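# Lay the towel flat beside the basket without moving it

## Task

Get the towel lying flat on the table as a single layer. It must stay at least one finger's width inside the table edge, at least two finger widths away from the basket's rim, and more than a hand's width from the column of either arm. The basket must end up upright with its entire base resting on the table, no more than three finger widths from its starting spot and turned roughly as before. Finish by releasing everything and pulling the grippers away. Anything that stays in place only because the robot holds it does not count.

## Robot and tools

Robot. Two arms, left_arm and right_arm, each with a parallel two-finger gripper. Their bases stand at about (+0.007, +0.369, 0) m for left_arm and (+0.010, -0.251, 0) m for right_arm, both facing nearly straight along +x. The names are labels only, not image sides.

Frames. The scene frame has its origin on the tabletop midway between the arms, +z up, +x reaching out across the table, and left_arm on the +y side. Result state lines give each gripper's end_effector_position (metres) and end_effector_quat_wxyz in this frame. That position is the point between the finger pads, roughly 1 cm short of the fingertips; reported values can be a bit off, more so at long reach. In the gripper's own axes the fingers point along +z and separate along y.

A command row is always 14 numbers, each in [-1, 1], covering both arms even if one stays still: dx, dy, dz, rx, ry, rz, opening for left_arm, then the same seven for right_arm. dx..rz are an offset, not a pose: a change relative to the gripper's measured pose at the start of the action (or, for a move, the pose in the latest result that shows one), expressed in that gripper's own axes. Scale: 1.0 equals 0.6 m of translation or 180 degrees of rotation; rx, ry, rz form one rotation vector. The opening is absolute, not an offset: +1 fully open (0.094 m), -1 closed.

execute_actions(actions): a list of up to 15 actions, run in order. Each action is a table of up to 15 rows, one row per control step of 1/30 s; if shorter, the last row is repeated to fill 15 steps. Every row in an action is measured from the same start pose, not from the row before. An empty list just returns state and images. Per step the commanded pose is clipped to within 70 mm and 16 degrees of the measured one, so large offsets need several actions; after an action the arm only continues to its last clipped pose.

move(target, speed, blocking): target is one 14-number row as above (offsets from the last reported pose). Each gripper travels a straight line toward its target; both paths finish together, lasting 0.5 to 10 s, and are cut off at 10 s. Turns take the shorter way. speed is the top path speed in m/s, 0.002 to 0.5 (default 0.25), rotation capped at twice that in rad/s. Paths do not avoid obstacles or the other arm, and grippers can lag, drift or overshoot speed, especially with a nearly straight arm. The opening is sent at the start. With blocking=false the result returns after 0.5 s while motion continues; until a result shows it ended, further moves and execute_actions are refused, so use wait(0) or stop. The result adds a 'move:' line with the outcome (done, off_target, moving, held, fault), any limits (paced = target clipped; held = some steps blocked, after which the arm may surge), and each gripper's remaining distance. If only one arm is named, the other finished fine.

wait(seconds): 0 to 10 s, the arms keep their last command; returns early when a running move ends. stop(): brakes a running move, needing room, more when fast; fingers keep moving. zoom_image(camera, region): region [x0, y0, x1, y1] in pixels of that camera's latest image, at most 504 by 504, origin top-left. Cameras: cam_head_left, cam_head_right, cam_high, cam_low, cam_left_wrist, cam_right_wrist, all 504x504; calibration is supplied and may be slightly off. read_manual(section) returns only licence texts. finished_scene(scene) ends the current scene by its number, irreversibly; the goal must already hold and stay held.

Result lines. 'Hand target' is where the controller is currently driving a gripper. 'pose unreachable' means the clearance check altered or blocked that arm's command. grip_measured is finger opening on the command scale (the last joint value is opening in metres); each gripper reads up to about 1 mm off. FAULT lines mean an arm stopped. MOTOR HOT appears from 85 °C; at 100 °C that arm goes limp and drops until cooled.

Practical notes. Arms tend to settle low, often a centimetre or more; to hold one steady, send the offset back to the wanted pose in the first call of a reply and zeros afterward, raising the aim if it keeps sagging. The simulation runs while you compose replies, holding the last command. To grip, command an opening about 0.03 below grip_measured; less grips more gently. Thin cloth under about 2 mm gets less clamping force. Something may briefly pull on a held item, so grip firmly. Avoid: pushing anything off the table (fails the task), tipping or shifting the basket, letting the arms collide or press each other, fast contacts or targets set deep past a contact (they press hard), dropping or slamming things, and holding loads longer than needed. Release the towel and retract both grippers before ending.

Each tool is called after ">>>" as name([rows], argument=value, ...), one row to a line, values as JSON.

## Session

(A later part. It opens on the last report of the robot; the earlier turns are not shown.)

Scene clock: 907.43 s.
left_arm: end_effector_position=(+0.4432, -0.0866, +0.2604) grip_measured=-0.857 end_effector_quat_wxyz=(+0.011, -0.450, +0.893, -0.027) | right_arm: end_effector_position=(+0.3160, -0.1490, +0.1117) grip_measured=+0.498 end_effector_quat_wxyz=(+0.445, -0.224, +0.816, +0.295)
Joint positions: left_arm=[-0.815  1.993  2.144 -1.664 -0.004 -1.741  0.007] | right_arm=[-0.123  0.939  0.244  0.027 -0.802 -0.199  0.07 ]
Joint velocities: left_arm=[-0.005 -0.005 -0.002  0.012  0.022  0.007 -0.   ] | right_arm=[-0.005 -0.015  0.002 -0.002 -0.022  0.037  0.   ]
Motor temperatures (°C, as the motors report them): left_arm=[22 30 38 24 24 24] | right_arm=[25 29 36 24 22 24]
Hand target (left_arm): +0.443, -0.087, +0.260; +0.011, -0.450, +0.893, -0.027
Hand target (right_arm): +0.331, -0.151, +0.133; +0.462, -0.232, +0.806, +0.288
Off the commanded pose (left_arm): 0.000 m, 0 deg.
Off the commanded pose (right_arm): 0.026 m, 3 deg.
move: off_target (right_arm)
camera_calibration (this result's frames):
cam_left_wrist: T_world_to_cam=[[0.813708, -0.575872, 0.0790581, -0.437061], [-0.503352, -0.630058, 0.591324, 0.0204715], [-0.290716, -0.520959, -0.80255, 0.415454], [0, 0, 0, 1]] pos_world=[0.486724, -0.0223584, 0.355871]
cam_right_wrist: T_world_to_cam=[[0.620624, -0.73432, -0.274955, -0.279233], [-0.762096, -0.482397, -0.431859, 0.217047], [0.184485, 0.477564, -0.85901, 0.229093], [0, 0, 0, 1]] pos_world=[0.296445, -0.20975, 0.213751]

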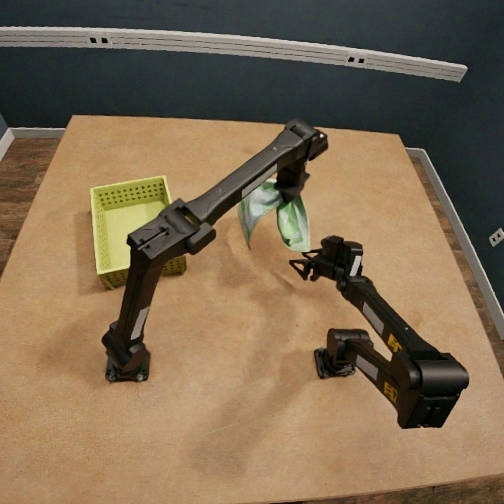

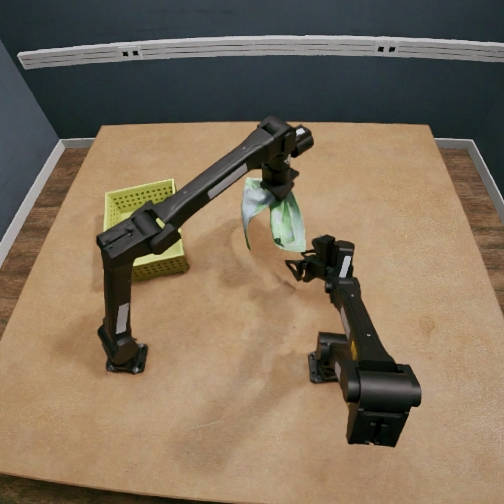

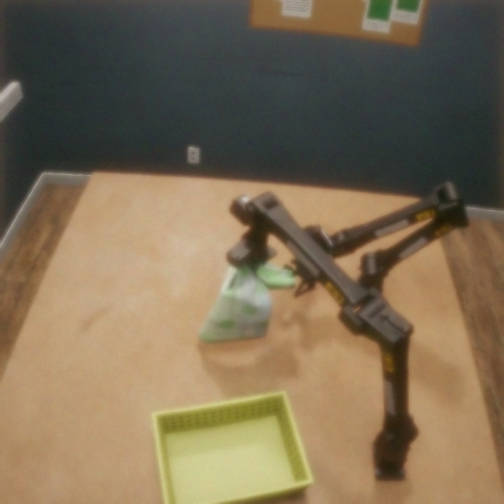

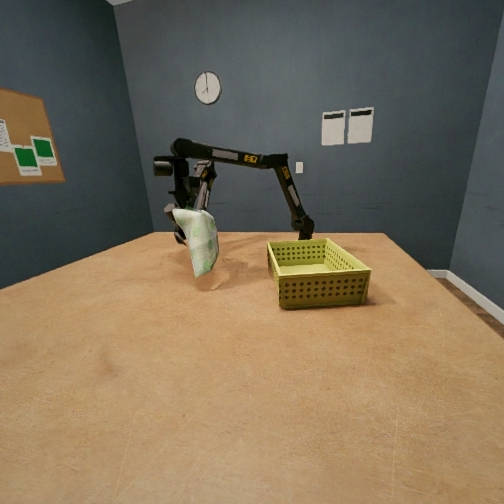

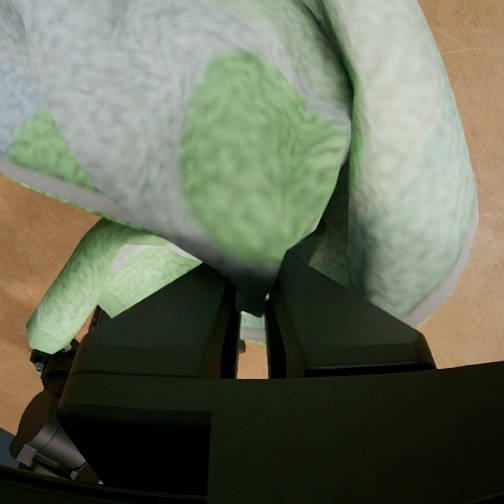

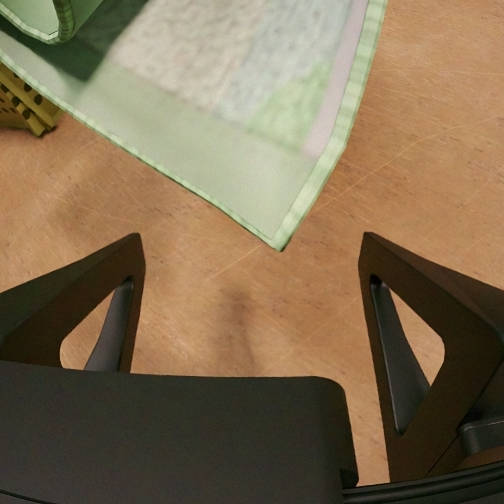

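>>> execute_actions([
  [[0,0,0,0,0,0,-1, -0.07,0.02,-0.02,0,0,0,0.5]],
  [[0,0,0,0,0,0,-1, 0,0,0,0,0,0,0.5]],
])

Scene clock: 914.57 s.
left_arm: end_effector_position=(+0.4432, -0.0866, +0.2604) grip_measured=-0.857 end_effector_quat_wxyz=(+0.011, -0.450, +0.893, -0.027) | right_arm: end_effector_position=(+0.3088, -0.1443, +0.1392) grip_measured=+0.498 end_effector_quat_wxyz=(+0.437, -0.222, +0.819, +0.298)
Joint positions: left_arm=[-0.815  1.993  2.144 -1.664 -0.004 -1.741  0.007] | right_arm=[-0.103  0.81   0.288 -0.154 -0.789 -0.183  0.07 ]
Joint velocities: left_arm=[-0.005 -0.005 -0.017  0.017 -0.022  0.081 -0.   ] | right_arm=[ 0.005  0.005  0.002 -0.002  0.007 -0.066 -0.   ]
Motor temperatures (°C, as the motors report them): left_arm=[22 30 38 24 24 24] | right_arm=[25 29 37 24 22 24]
Hand target (left_arm): +0.443, -0.087, +0.260; +0.011, -0.450, +0.893, -0.027
Hand target (right_arm): +0.309, -0.144, +0.139; +0.437, -0.222, +0.819, +0.298
Off the commanded pose (left_arm): 0.000 m, 0 deg.
Off the commanded pose (right_arm): 0.000 m, 0 deg.
camera_calibration (this result's frames):
cam_left_wrist: T_world_to_cam=[[0.813708, -0.575872, 0.0790581, -0.437061], [-0.503352, -0.630058, 0.591324, 0.0204715], [-0.290716, -0.520959, -0.80255, 0.415454], [0, 0, 0, 1]] pos_world=[0.486724, -0.0223584, 0.355871]
cam_right_wrist: T_world_to_cam=[[0.617457, -0.732094, -0.287725, -0.260658], [-0.768674, -0.483914, -0.418291, 0.225676], [0.166994, 0.479444, -0.861538, 0.25783], [0, 0, 0, 1]] pos_world=[0.291361, -0.205234, 0.241531]

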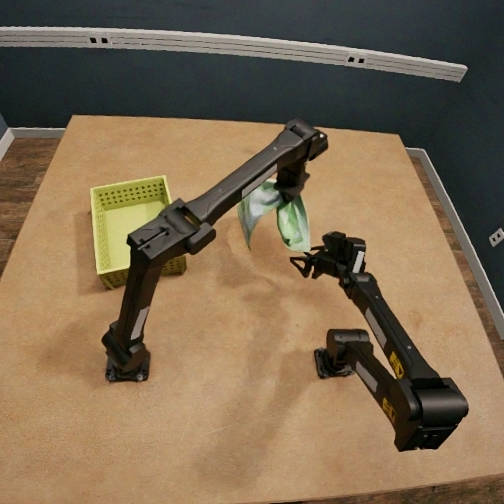

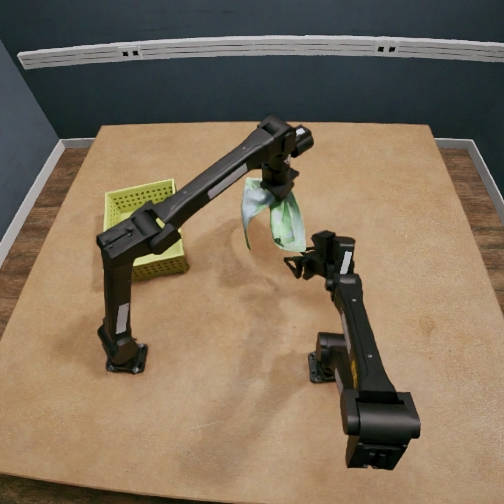

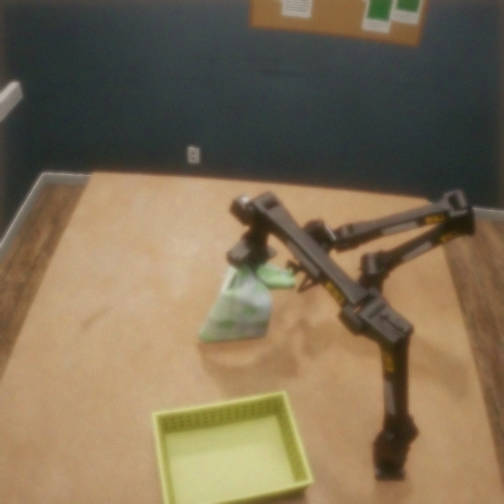

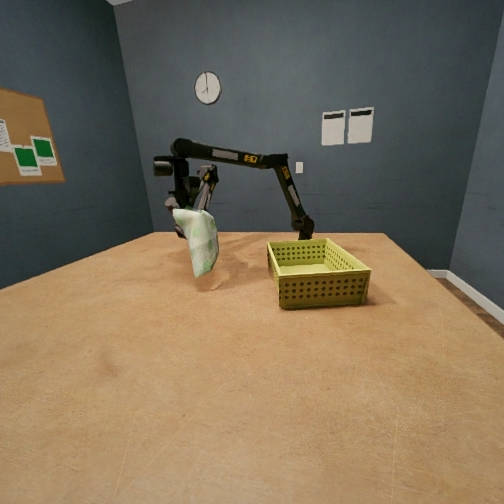

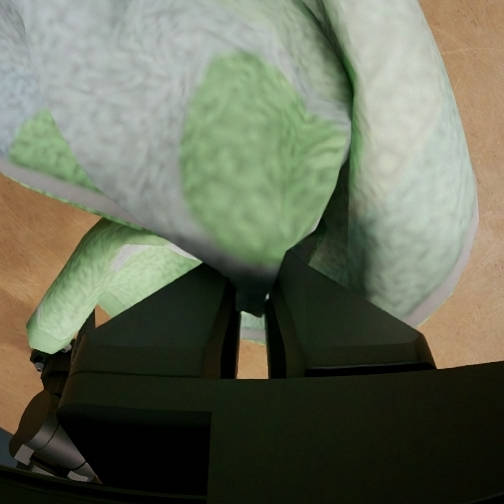

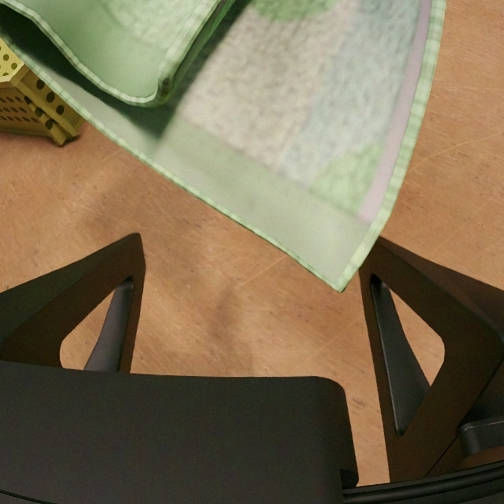

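>>> execute_actions([
  [[0,0,0,0,0,0,-1, 0,-0.015,0.02,0,0,0,0.5]],
  [[0,0,0,0,0,0,-1, 0,0,0,0,0,0,-1]],
  [[0,0,0,0,0,0,-1, 0,0,0,0,0,0,-1]],
])

Scene clock: 925.10 s.
left_arm: end_effector_position=(+0.4432, -0.0866, +0.2604) grip_measured=-0.857 end_effector_quat_wxyz=(+0.011, -0.450, +0.893, -0.027) | right_arm: end_effector_position=(+0.3162, -0.1441, +0.1245) grip_measured=-0.986 end_effector_quat_wxyz=(+0.426, -0.218, +0.825, +0.300)
Joint positions: left_arm=[-0.815  1.993  2.144 -1.664 -0.004 -1.741  0.007] | right_arm=[-0.1    0.894  0.288 -0.095 -0.785 -0.183  0.001]
Joint velocities: left_arm=[-0.015 -0.015  0.007 -0.007 -0.081  0.051 -0.   ] | right_arm=[-0.015 -0.005 -0.012 -0.007  0.168 -0.022  0.001]
Motor temperatures (°C, as the motors report them): left_arm=[22 30 38 24 24 24] | right_arm=[25 28 37 24 22 24]
Hand target (left_arm): +0.443, -0.087, +0.260; +0.011, -0.450, +0.893, -0.027
Hand target (right_arm): +0.316, -0.144, +0.124; +0.426, -0.218, +0.825, +0.300
Off the commanded pose (left_arm): 0.000 m, 0 deg.
Off the commanded pose (right_arm): 0.000 m, 0 deg.
camera_calibration (this result's frames):
cam_left_wrist: T_world_to_cam=[[0.813708, -0.575872, 0.0790581, -0.437061], [-0.503352, -0.630058, 0.591324, 0.0204715], [-0.290716, -0.520959, -0.80255, 0.415454], [0, 0, 0, 1]] pos_world=[0.486724, -0.0223584, 0.355871]
cam_right_wrist: T_world_to_cam=[[0.609705, -0.732445, -0.302959, -0.265024], [-0.779389, -0.484432, -0.397339, 0.225956], [0.144266, 0.478383, -0.86622, 0.251441], [0, 0, 0, 1]] pos_world=[0.301419, -0.20494, 0.227293]

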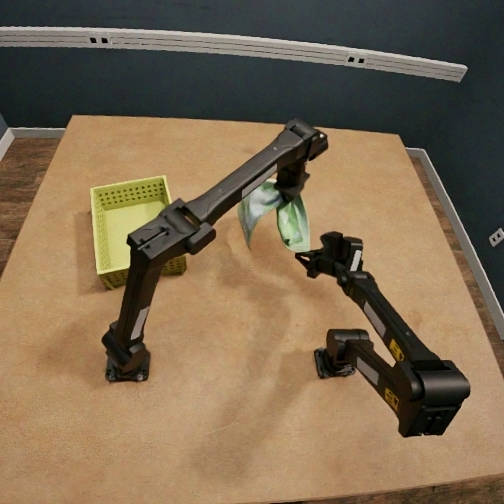

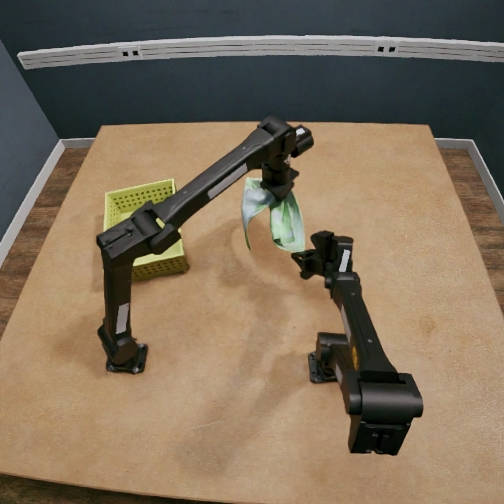

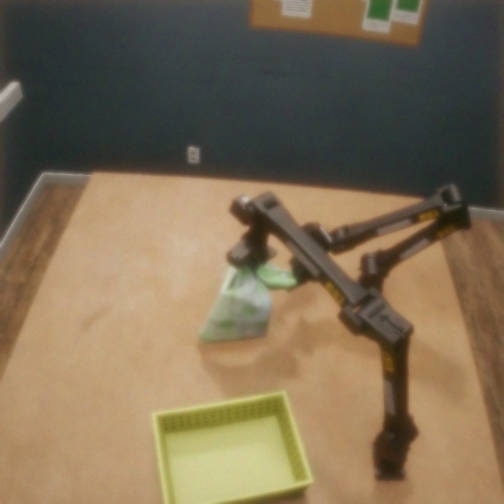

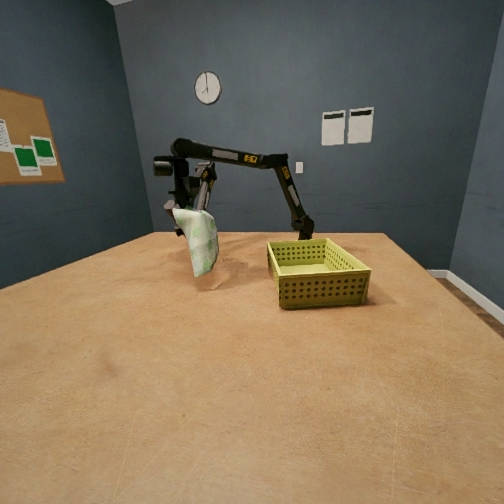

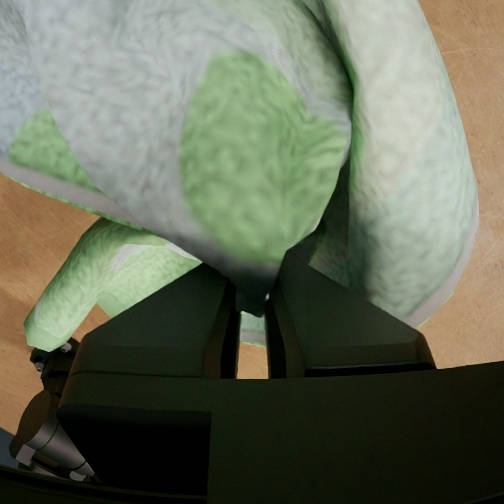

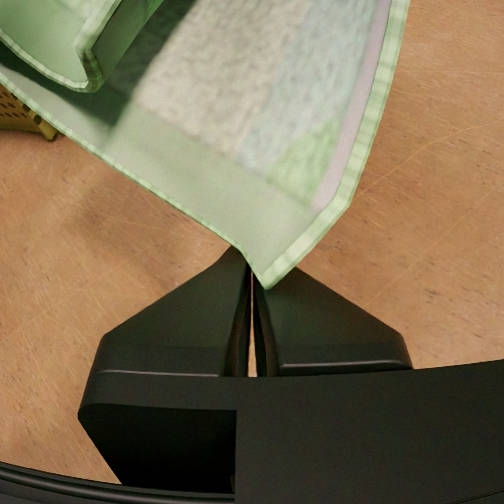

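>>> execute_actions([
  [[0,0,0,0,0,0,-1, 0,0,0,0,0,0,0.4]],
  [[0,0,0,0,0,0,-1, 0,0,0,0,0,0,0.4]],
  [[0,0,0,0,0,0,-1, -0.1,0.02,-0.03,0,0,0,0.4]],
])

Scene clock: 929.90 s.
left_arm: end_effector_position=(+0.4432, -0.0866, +0.2604) grip_measured=-0.857 end_effector_quat_wxyz=(+0.011, -0.450, +0.893, -0.027) | right_arm: end_effector_position=(+0.3207, -0.1418, +0.1725) grip_measured=+0.398 end_effector_quat_wxyz=(+0.420, -0.215, +0.827, +0.304)
Joint positions: left_arm=[-0.815  1.993  2.144 -1.664 -0.004 -1.741  0.007] | right_arm=[-0.089  0.797  0.397 -0.307 -0.78  -0.169  0.066]
Joint velocities: left_arm=[-0.015 -0.015 -0.007  0.007 -0.037 -0.037 -0.003] | right_arm=[ 0.005  0.005 -0.012 -0.037 -0.081  0.066  0.   ]
Motor temperatures (°C, as the motors report them): left_arm=[22 30 38 24 24 24] | right_arm=[25 28 37 24 22 24]
Hand target (left_arm): +0.443, -0.087, +0.260; +0.011, -0.450, +0.893, -0.027
Hand target (right_arm): +0.330, -0.142, +0.186; +0.426, -0.218, +0.825, +0.300
Off the commanded pose (left_arm): 0.000 m, 0 deg.
Off the commanded pose (right_arm): 0.017 m, 1 deg.
camera_calibration (this result's frames):
cam_left_wrist: T_world_to_cam=[[0.813708, -0.575872, 0.0790581, -0.437061], [-0.503352, -0.630058, 0.591324, 0.0204715], [-0.290716, -0.520959, -0.80255, 0.415454], [0, 0, 0, 1]] pos_world=[0.486724, -0.0223584, 0.355871]
cam_right_wrist: T_world_to_cam=[[0.605152, -0.730823, -0.315735, -0.247583], [-0.785261, -0.482704, -0.387765, 0.250186], [0.130981, 0.482592, -0.865996, 0.296148], [0, 0, 0, 1]] pos_world=[0.307497, -0.203091, 0.275306]

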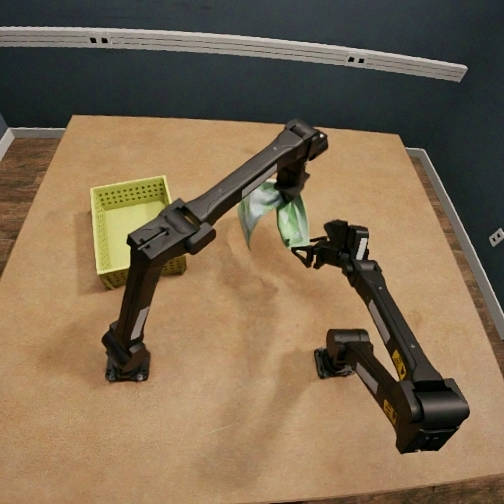

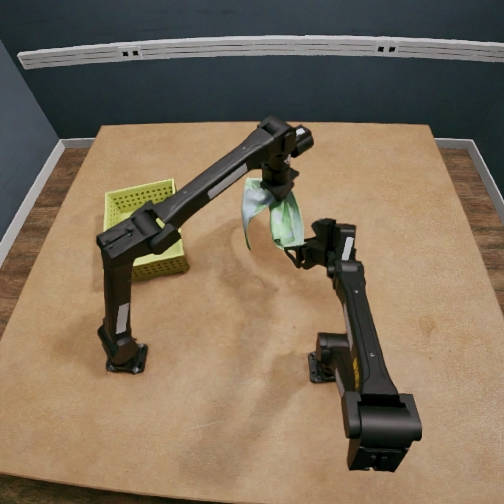

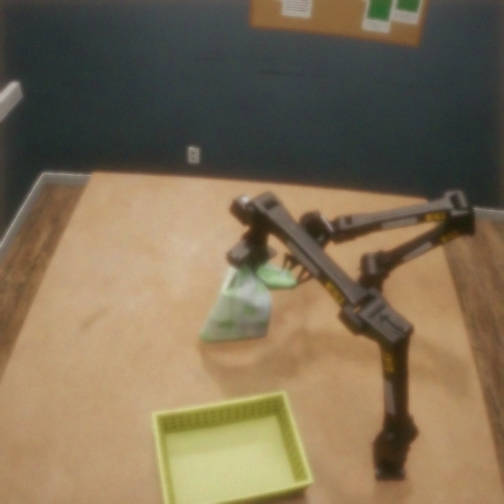

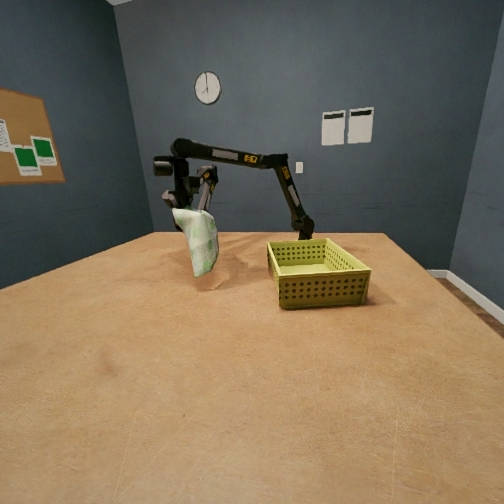

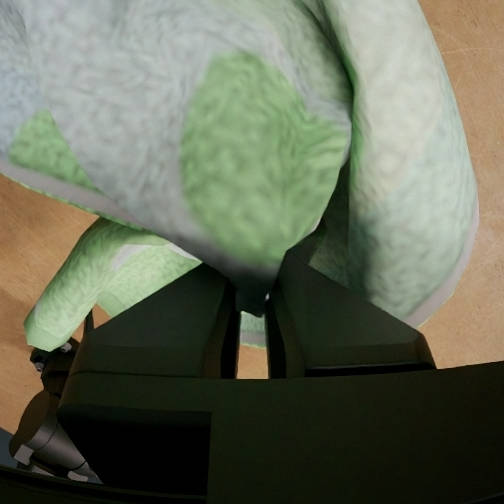

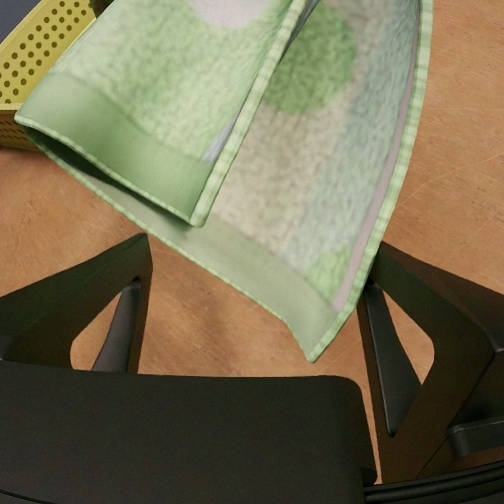

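>>> execute_actions([
  [[0,0,0,0,0,0,-1, 0,0,0,0,0,0,-1]],
  [[0,0,0,0,0,0,-1, -0.02,0,0,0,0,0,-1]],
])

Scene clock: 933.53 s.
left_arm: end_effector_position=(+0.4432, -0.0866, +0.2604) grip_measured=-0.857 end_effector_quat_wxyz=(+0.011, -0.450, +0.893, -0.027) | right_arm: end_effector_position=(+0.3200, -0.1418, +0.1716) grip_measured=-0.963 end_effector_quat_wxyz=(+0.418, -0.214, +0.829, +0.305)
Joint positions: left_arm=[-0.815  1.993  2.144 -1.664 -0.004 -1.741  0.007] | right_arm=[-0.089  0.797  0.397 -0.313 -0.78  -0.169  0.002]
Joint velocities: left_arm=[-0.005 -0.015  0.007 -0.002 -0.007 -0.022 -0.001] | right_arm=[-0.015 -0.015 -0.007 -0.002  0.037  0.051  0.   ]
Motor temperatures (°C, as the motors report them): left_arm=[22 30 38 24 24 24] | right_arm=[25 28 37 24 22 24]
Hand target (left_arm): +0.443, -0.087, +0.260; +0.011, -0.450, +0.893, -0.027
Hand target (right_arm): +0.327, -0.141, +0.182; +0.420, -0.215, +0.828, +0.304
Off the commanded pose (left_arm): 0.000 m, 0 deg.
Off the commanded pose (right_arm): 0.013 m, 0 deg.
camera_calibration (this result's frames):
cam_left_wrist: T_world_to_cam=[[0.813708, -0.575872, 0.0790581, -0.437061], [-0.503352, -0.630058, 0.591324, 0.0204715], [-0.290716, -0.520959, -0.80255, 0.415454], [0, 0, 0, 1]] pos_world=[0.486724, -0.0223584, 0.355871]
cam_right_wrist: T_world_to_cam=[[0.603336, -0.73076, -0.319336, -0.246239], [-0.787466, -0.482628, -0.383364, 0.249284], [0.126026, 0.482763, -0.866635, 0.297162], [0, 0, 0, 1]] pos_world=[0.307417, -0.203089, 0.274465]

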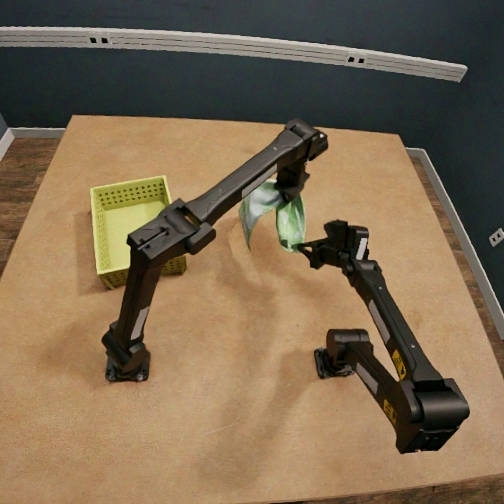

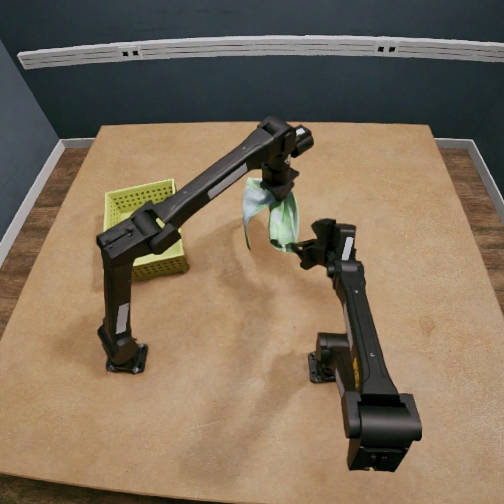

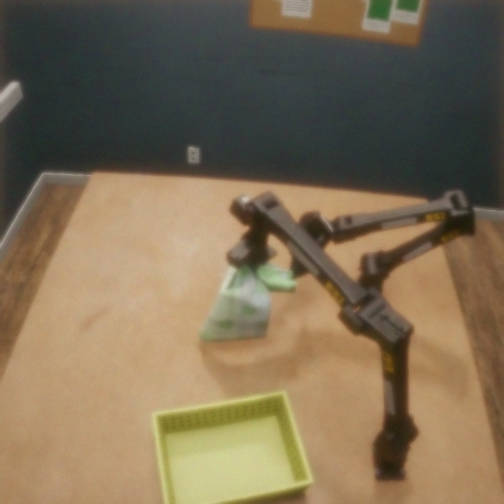

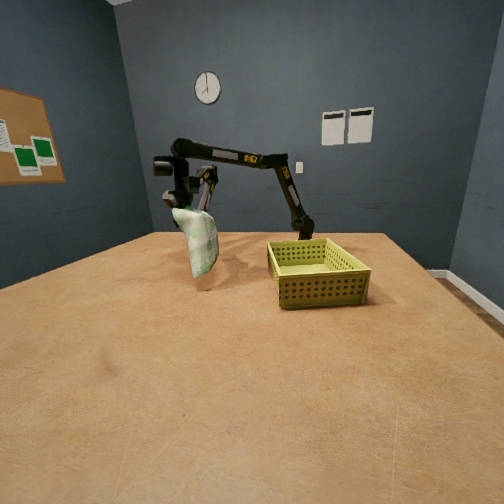

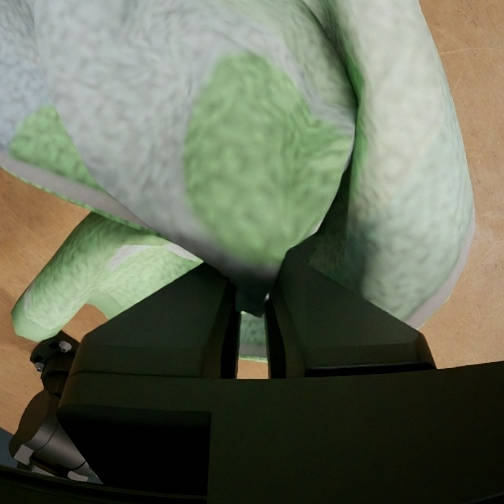

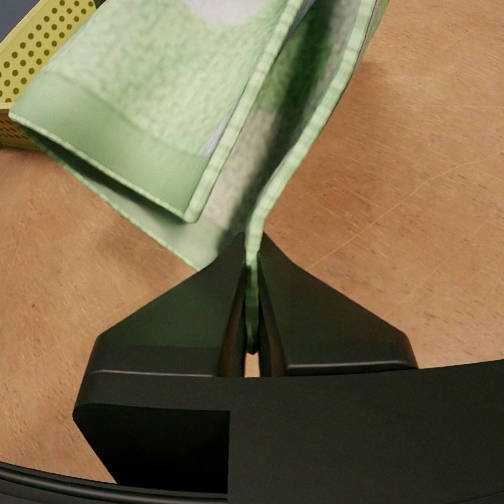

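>>> execute_actions([
  [[0,0,0,0,0,0,0.3, 0,0,0,0,0,0,-1]],
  [[0,0,0,0,0,0,0.3, 0,0,0,0,0,0,-1]],
  [[-0.12,0.1,-0.03,0,0,0,0.3, 0,0,0,0,0,0,-1]],
  [[-0.12,0.1,0,0,0,0,0.3, 0,0,0,0,0,0,-1]],
  [[-0.12,0.1,0,0,0,0,0.3, 0,0,0,0,0,0,-1]],
])

>>> move(target=[0,0,0,0,0,0,0.3, -0.33,0.0,-0.05,0,0,0,-1], speed=0.1)

Scene clock: 940.90 s.
left_arm: end_effector_position=(+0.4086, +0.2229, +0.2932) grip_measured=+0.299 end_effector_quat_wxyz=(+0.018, -0.499, +0.866, -0.031) | right_arm: end_effector_position=(+0.3192, -0.1417, +0.1701) grip_measured=-0.963 end_effector_quat_wxyz=(+0.417, -0.214, +0.829, +0.305)
Joint positions: left_arm=[-0.351  1.411  1.471 -1.561  0.012 -1.39   0.061] | right_arm=[-0.089  0.797  0.394 -0.313 -0.78  -0.169  0.002]
Joint velocities: left_arm=[-0.024  0.005 -0.012 -0.007  0.022  0.081  0.   ] | right_arm=[ 0.005 -0.005  0.002 -0.002  0.007  0.007 -0.   ]
Motor temperatures (°C, as the motors report them): left_arm=[22 30 38 24 24 24] | right_arm=[25 28 38 24 22 24]
Hand target (left_arm): +0.411, +0.215, +0.288; +0.016, -0.481, +0.876, -0.031
Hand target (right_arm): +0.319, -0.142, +0.170; +0.417, -0.214, +0.829, +0.305
Off the commanded pose (left_arm): 0.010 m, 2 deg.
Off the commanded pose (right_arm): 0.000 m, 0 deg.
camera_calibration (this result's frames):
cam_left_wrist: T_world_to_cam=[[0.8718, -0.481048, 0.092505, -0.282126], [-0.438376, -0.681862, 0.585568, 0.165365], [-0.218611, -0.55105, -0.805328, 0.570944], [0, 0, 0, 1]] pos_world=[0.443264, 0.291659, 0.389063]
cam_right_wrist: T_world_to_cam=[[0.60236, -0.730726, -0.321252, -0.24555], [-0.788631, -0.482588, -0.381011, 0.248024], [0.123383, 0.482855, -0.866965, 0.296846], [0, 0, 0, 1]] pos_world=[0.306883, -0.20307, 0.272971]

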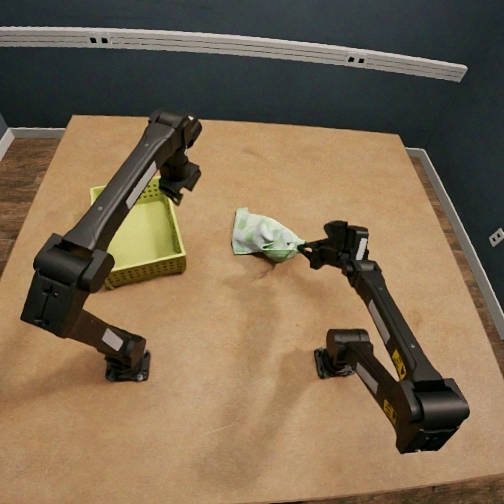

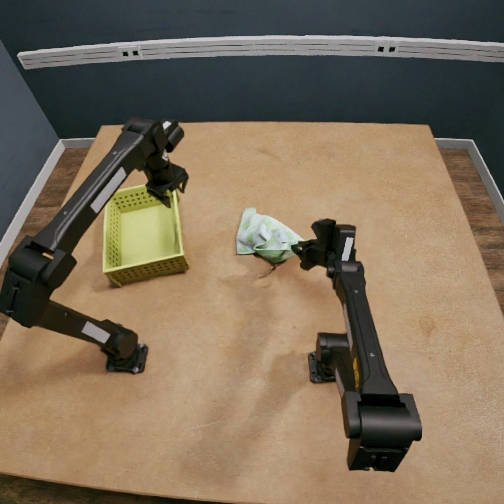

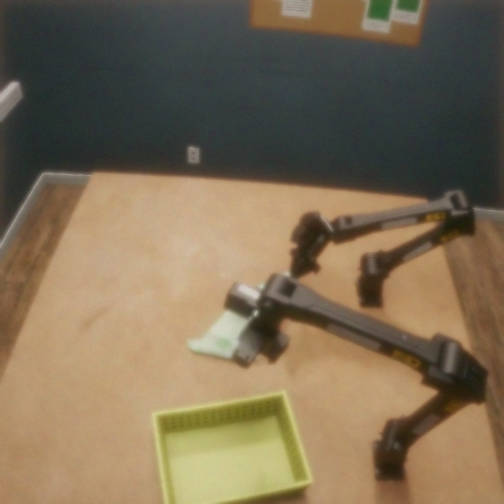

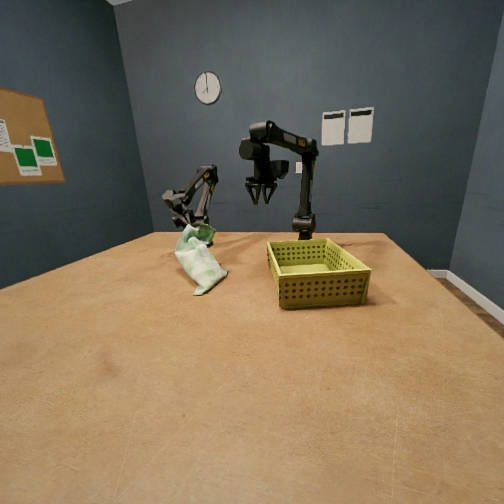

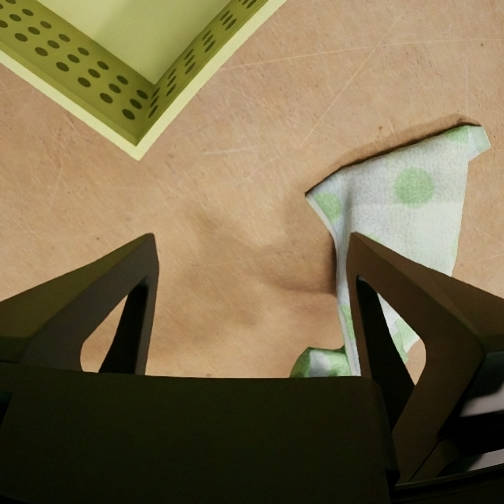

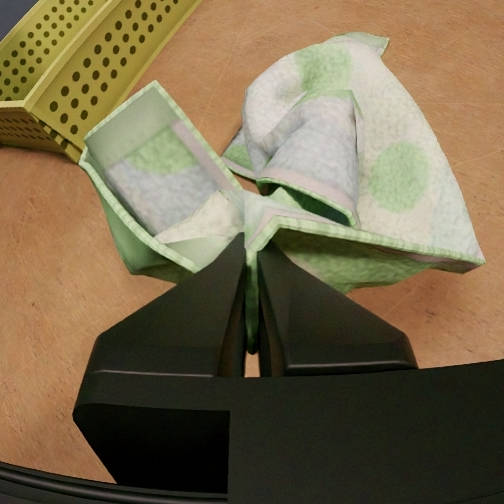

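Scene clock: 943.27 s.
left_arm: end_effector_position=(+0.4086, +0.2229, +0.2932) grip_measured=+0.299 end_effector_quat_wxyz=(+0.018, -0.499, +0.866, -0.031) | right_arm: end_effector_position=(+0.4019, -0.1446, +0.3258) grip_measured=-0.963 end_effector_quat_wxyz=(+0.406, -0.209, +0.835, +0.308)
Joint positions: left_arm=[-0.351  1.411  1.471 -1.561  0.012 -1.389  0.061] | right_arm=[-0.089  0.965  0.907 -0.684 -0.78  -0.169  0.002]
Joint velocities: left_arm=[-0.005 -0.005 -0.007  0.012 -0.007 -0.095 -0.   ] | right_arm=[ 0.005  0.005 -0.007  0.002  0.007 -0.066  0.001]
Motor temperatures (°C, as the motors report them): left_arm=[22 30 38 24 24 24] | right_arm=[25 28 39 24 22 24]
Hand target (left_arm): +0.409, +0.223, +0.293; +0.018, -0.499, +0.866, -0.031
Hand target (right_arm): +0.410, -0.143, +0.348; +0.417, -0.213, +0.829, +0.305
Off the commanded pose (left_arm): 0.000 m, 0 deg.
Off the commanded pose (right_arm): 0.024 m, 2 deg.
move: off_target (right_arm)
camera_calibration (this result's frames):
cam_left_wrist: T_world_to_cam=[[0.871616, -0.481382, 0.0925053, -0.281976], [-0.438643, -0.68171, 0.585546, 0.165447], [-0.218809, -0.550948, -0.805344, 0.571007], [0, 0, 0, 1]] pos_world=[0.443289, 0.291644, 0.389065]
cam_right_wrist: T_world_to_cam=[[0.593693, -0.730425, -0.337651, -0.238607], [-0.798386, -0.482249, -0.360576, 0.368504], [0.100542, 0.483647, -0.869469, 0.433085], [0, 0, 0, 1]] pos_world=[0.392325, -0.206034, 0.428862]

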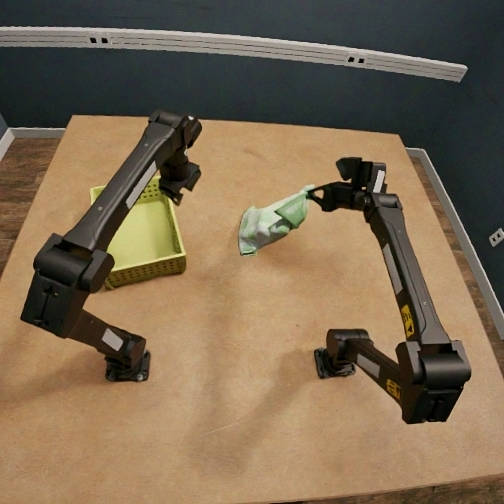

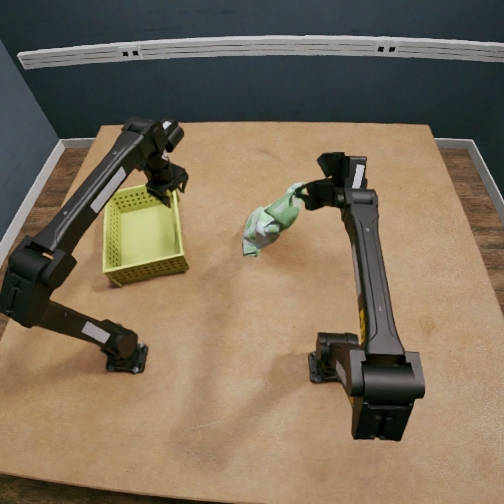

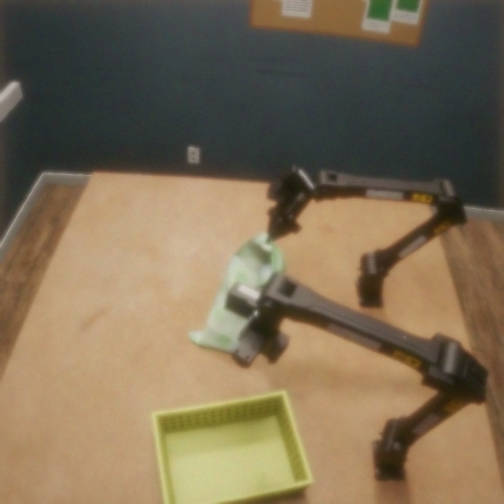

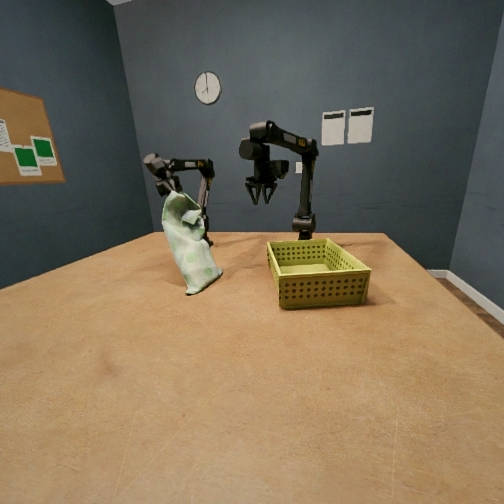

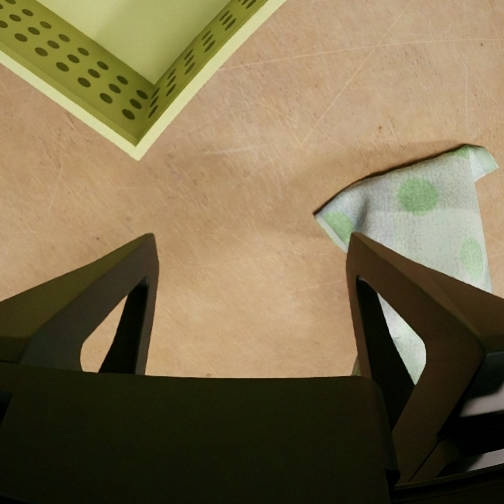

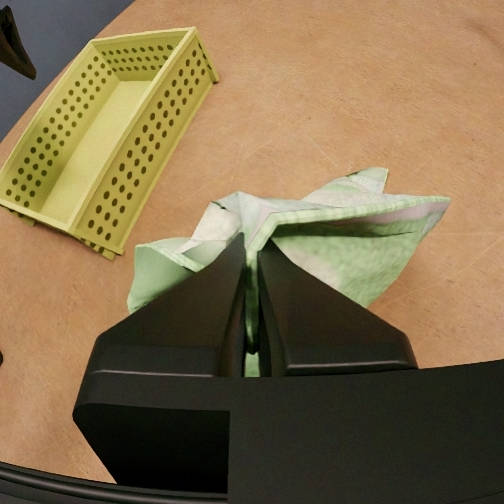

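>>> move(target=[0,0,0,0,0,0,0.3, 0.248,-0.243,0,0,0,0,-1], speed=0.08)

Scene clock: 953.20 s.
left_arm: end_effector_position=(+0.4086, +0.2229, +0.2932) grip_measured=+0.299 end_effector_quat_wxyz=(+0.018, -0.499, +0.866, -0.031) | right_arm: end_effector_position=(+0.4010, -0.2587, +0.1551) grip_measured=-0.963 end_effector_quat_wxyz=(+0.397, -0.200, +0.837, +0.319)
Joint positions: left_arm=[-0.351  1.411  1.471 -1.561  0.012 -1.389  0.061] | right_arm=[-0.453  1.263  0.691 -0.561 -1.009 -0.624  0.002]
Joint velocities: left_arm=[ 0.005 -0.005  0.007 -0.012 -0.022  0.051  0.001] | right_arm=[-0.015 -0.005  0.012 -0.012  0.037 -0.066  0.001]
Motor temperatures (°C, as the motors report them): left_arm=[22 29 38 24 24 24] | right_arm=[25 28 40 24 22 24]
Hand target (left_arm): +0.409, +0.223, +0.293; +0.018, -0.499, +0.866, -0.031
Hand target (right_arm): +0.405, -0.262, +0.157; +0.406, -0.208, +0.833, +0.313
Off the commanded pose (left_arm): 0.000 m, 0 deg.
Off the commanded pose (right_arm): 0.006 m, 2 deg.
move: done
camera_calibration (this result's frames):
cam_left_wrist: T_world_to_cam=[[0.871616, -0.481382, 0.0925053, -0.281976], [-0.438643, -0.68171, 0.585546, 0.165447], [-0.218809, -0.550948, -0.805344, 0.571007], [0, 0, 0, 1]] pos_world=[0.443289, 0.291644, 0.389065]
cam_right_wrist: T_world_to_cam=[[0.582348, -0.724866, -0.368022, -0.368368], [-0.80923, -0.47369, -0.347511, 0.255703], [0.0775708, 0.500187, -0.862436, 0.352361], [0, 0, 0, 1]] pos_world=[0.394108, -0.32214, 0.257181]

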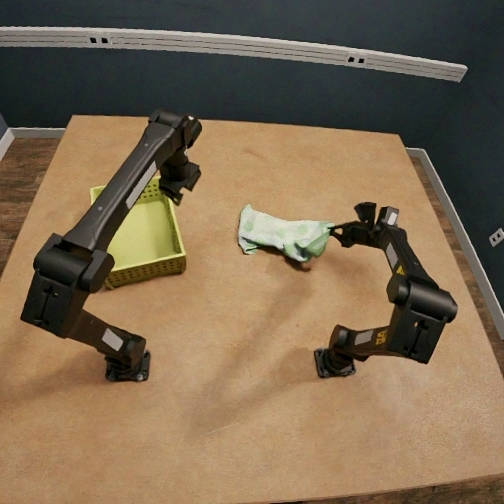

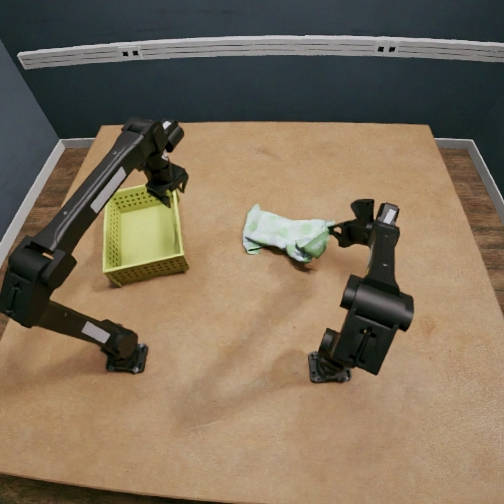

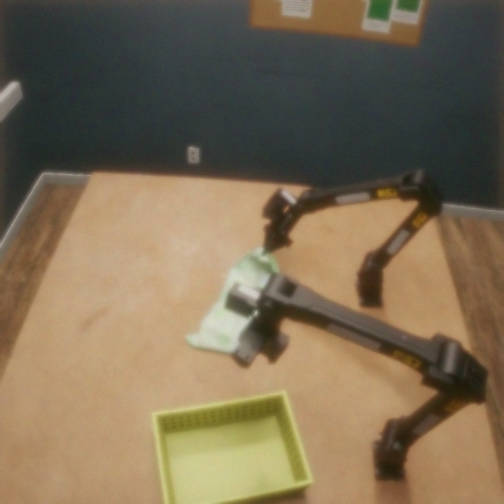

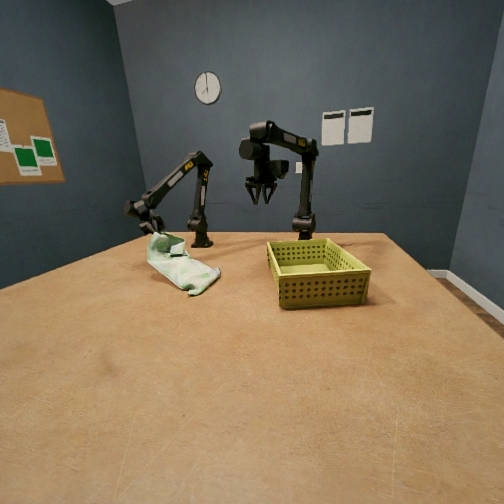

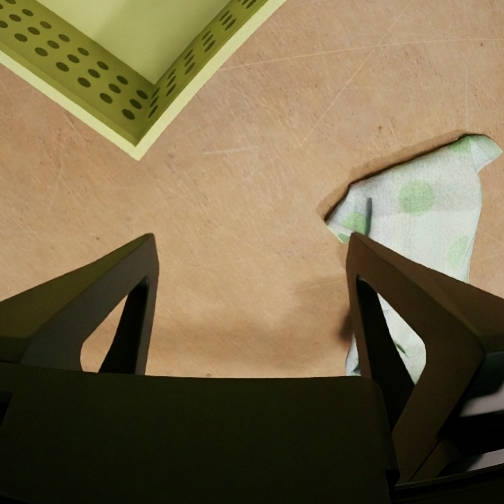

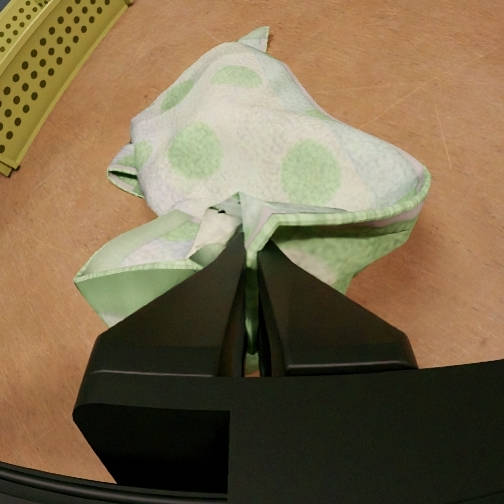

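>>> zoom_image(camera="cam_head_right", region=[220, 170, 370, 290])

>>> zoom_image(camera="cam_low", region=[120, 200, 260, 310])

Region (220, 170, 370, 290) of cam_head_right's 504x504 image, scaled by 3.360, with more detail than that image has; it fills the top 403 rows of this view, and the rest is white.

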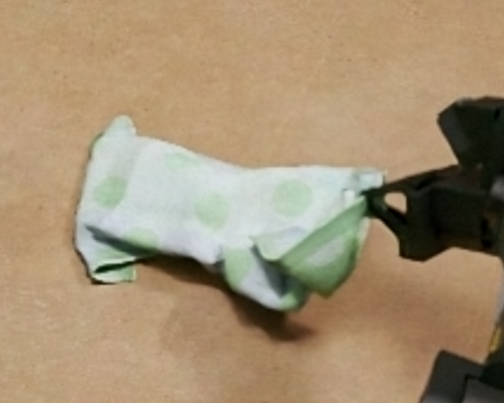

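Region (120, 200, 260, 310) of cam_low's 504x504 image, scaled by 3.600, with more detail than that image has; it fills the top 396 rows of this view, and the rest is white.

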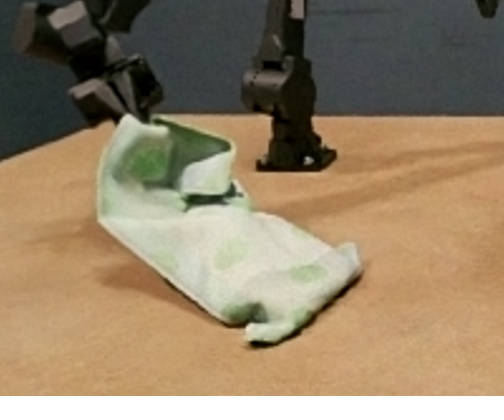

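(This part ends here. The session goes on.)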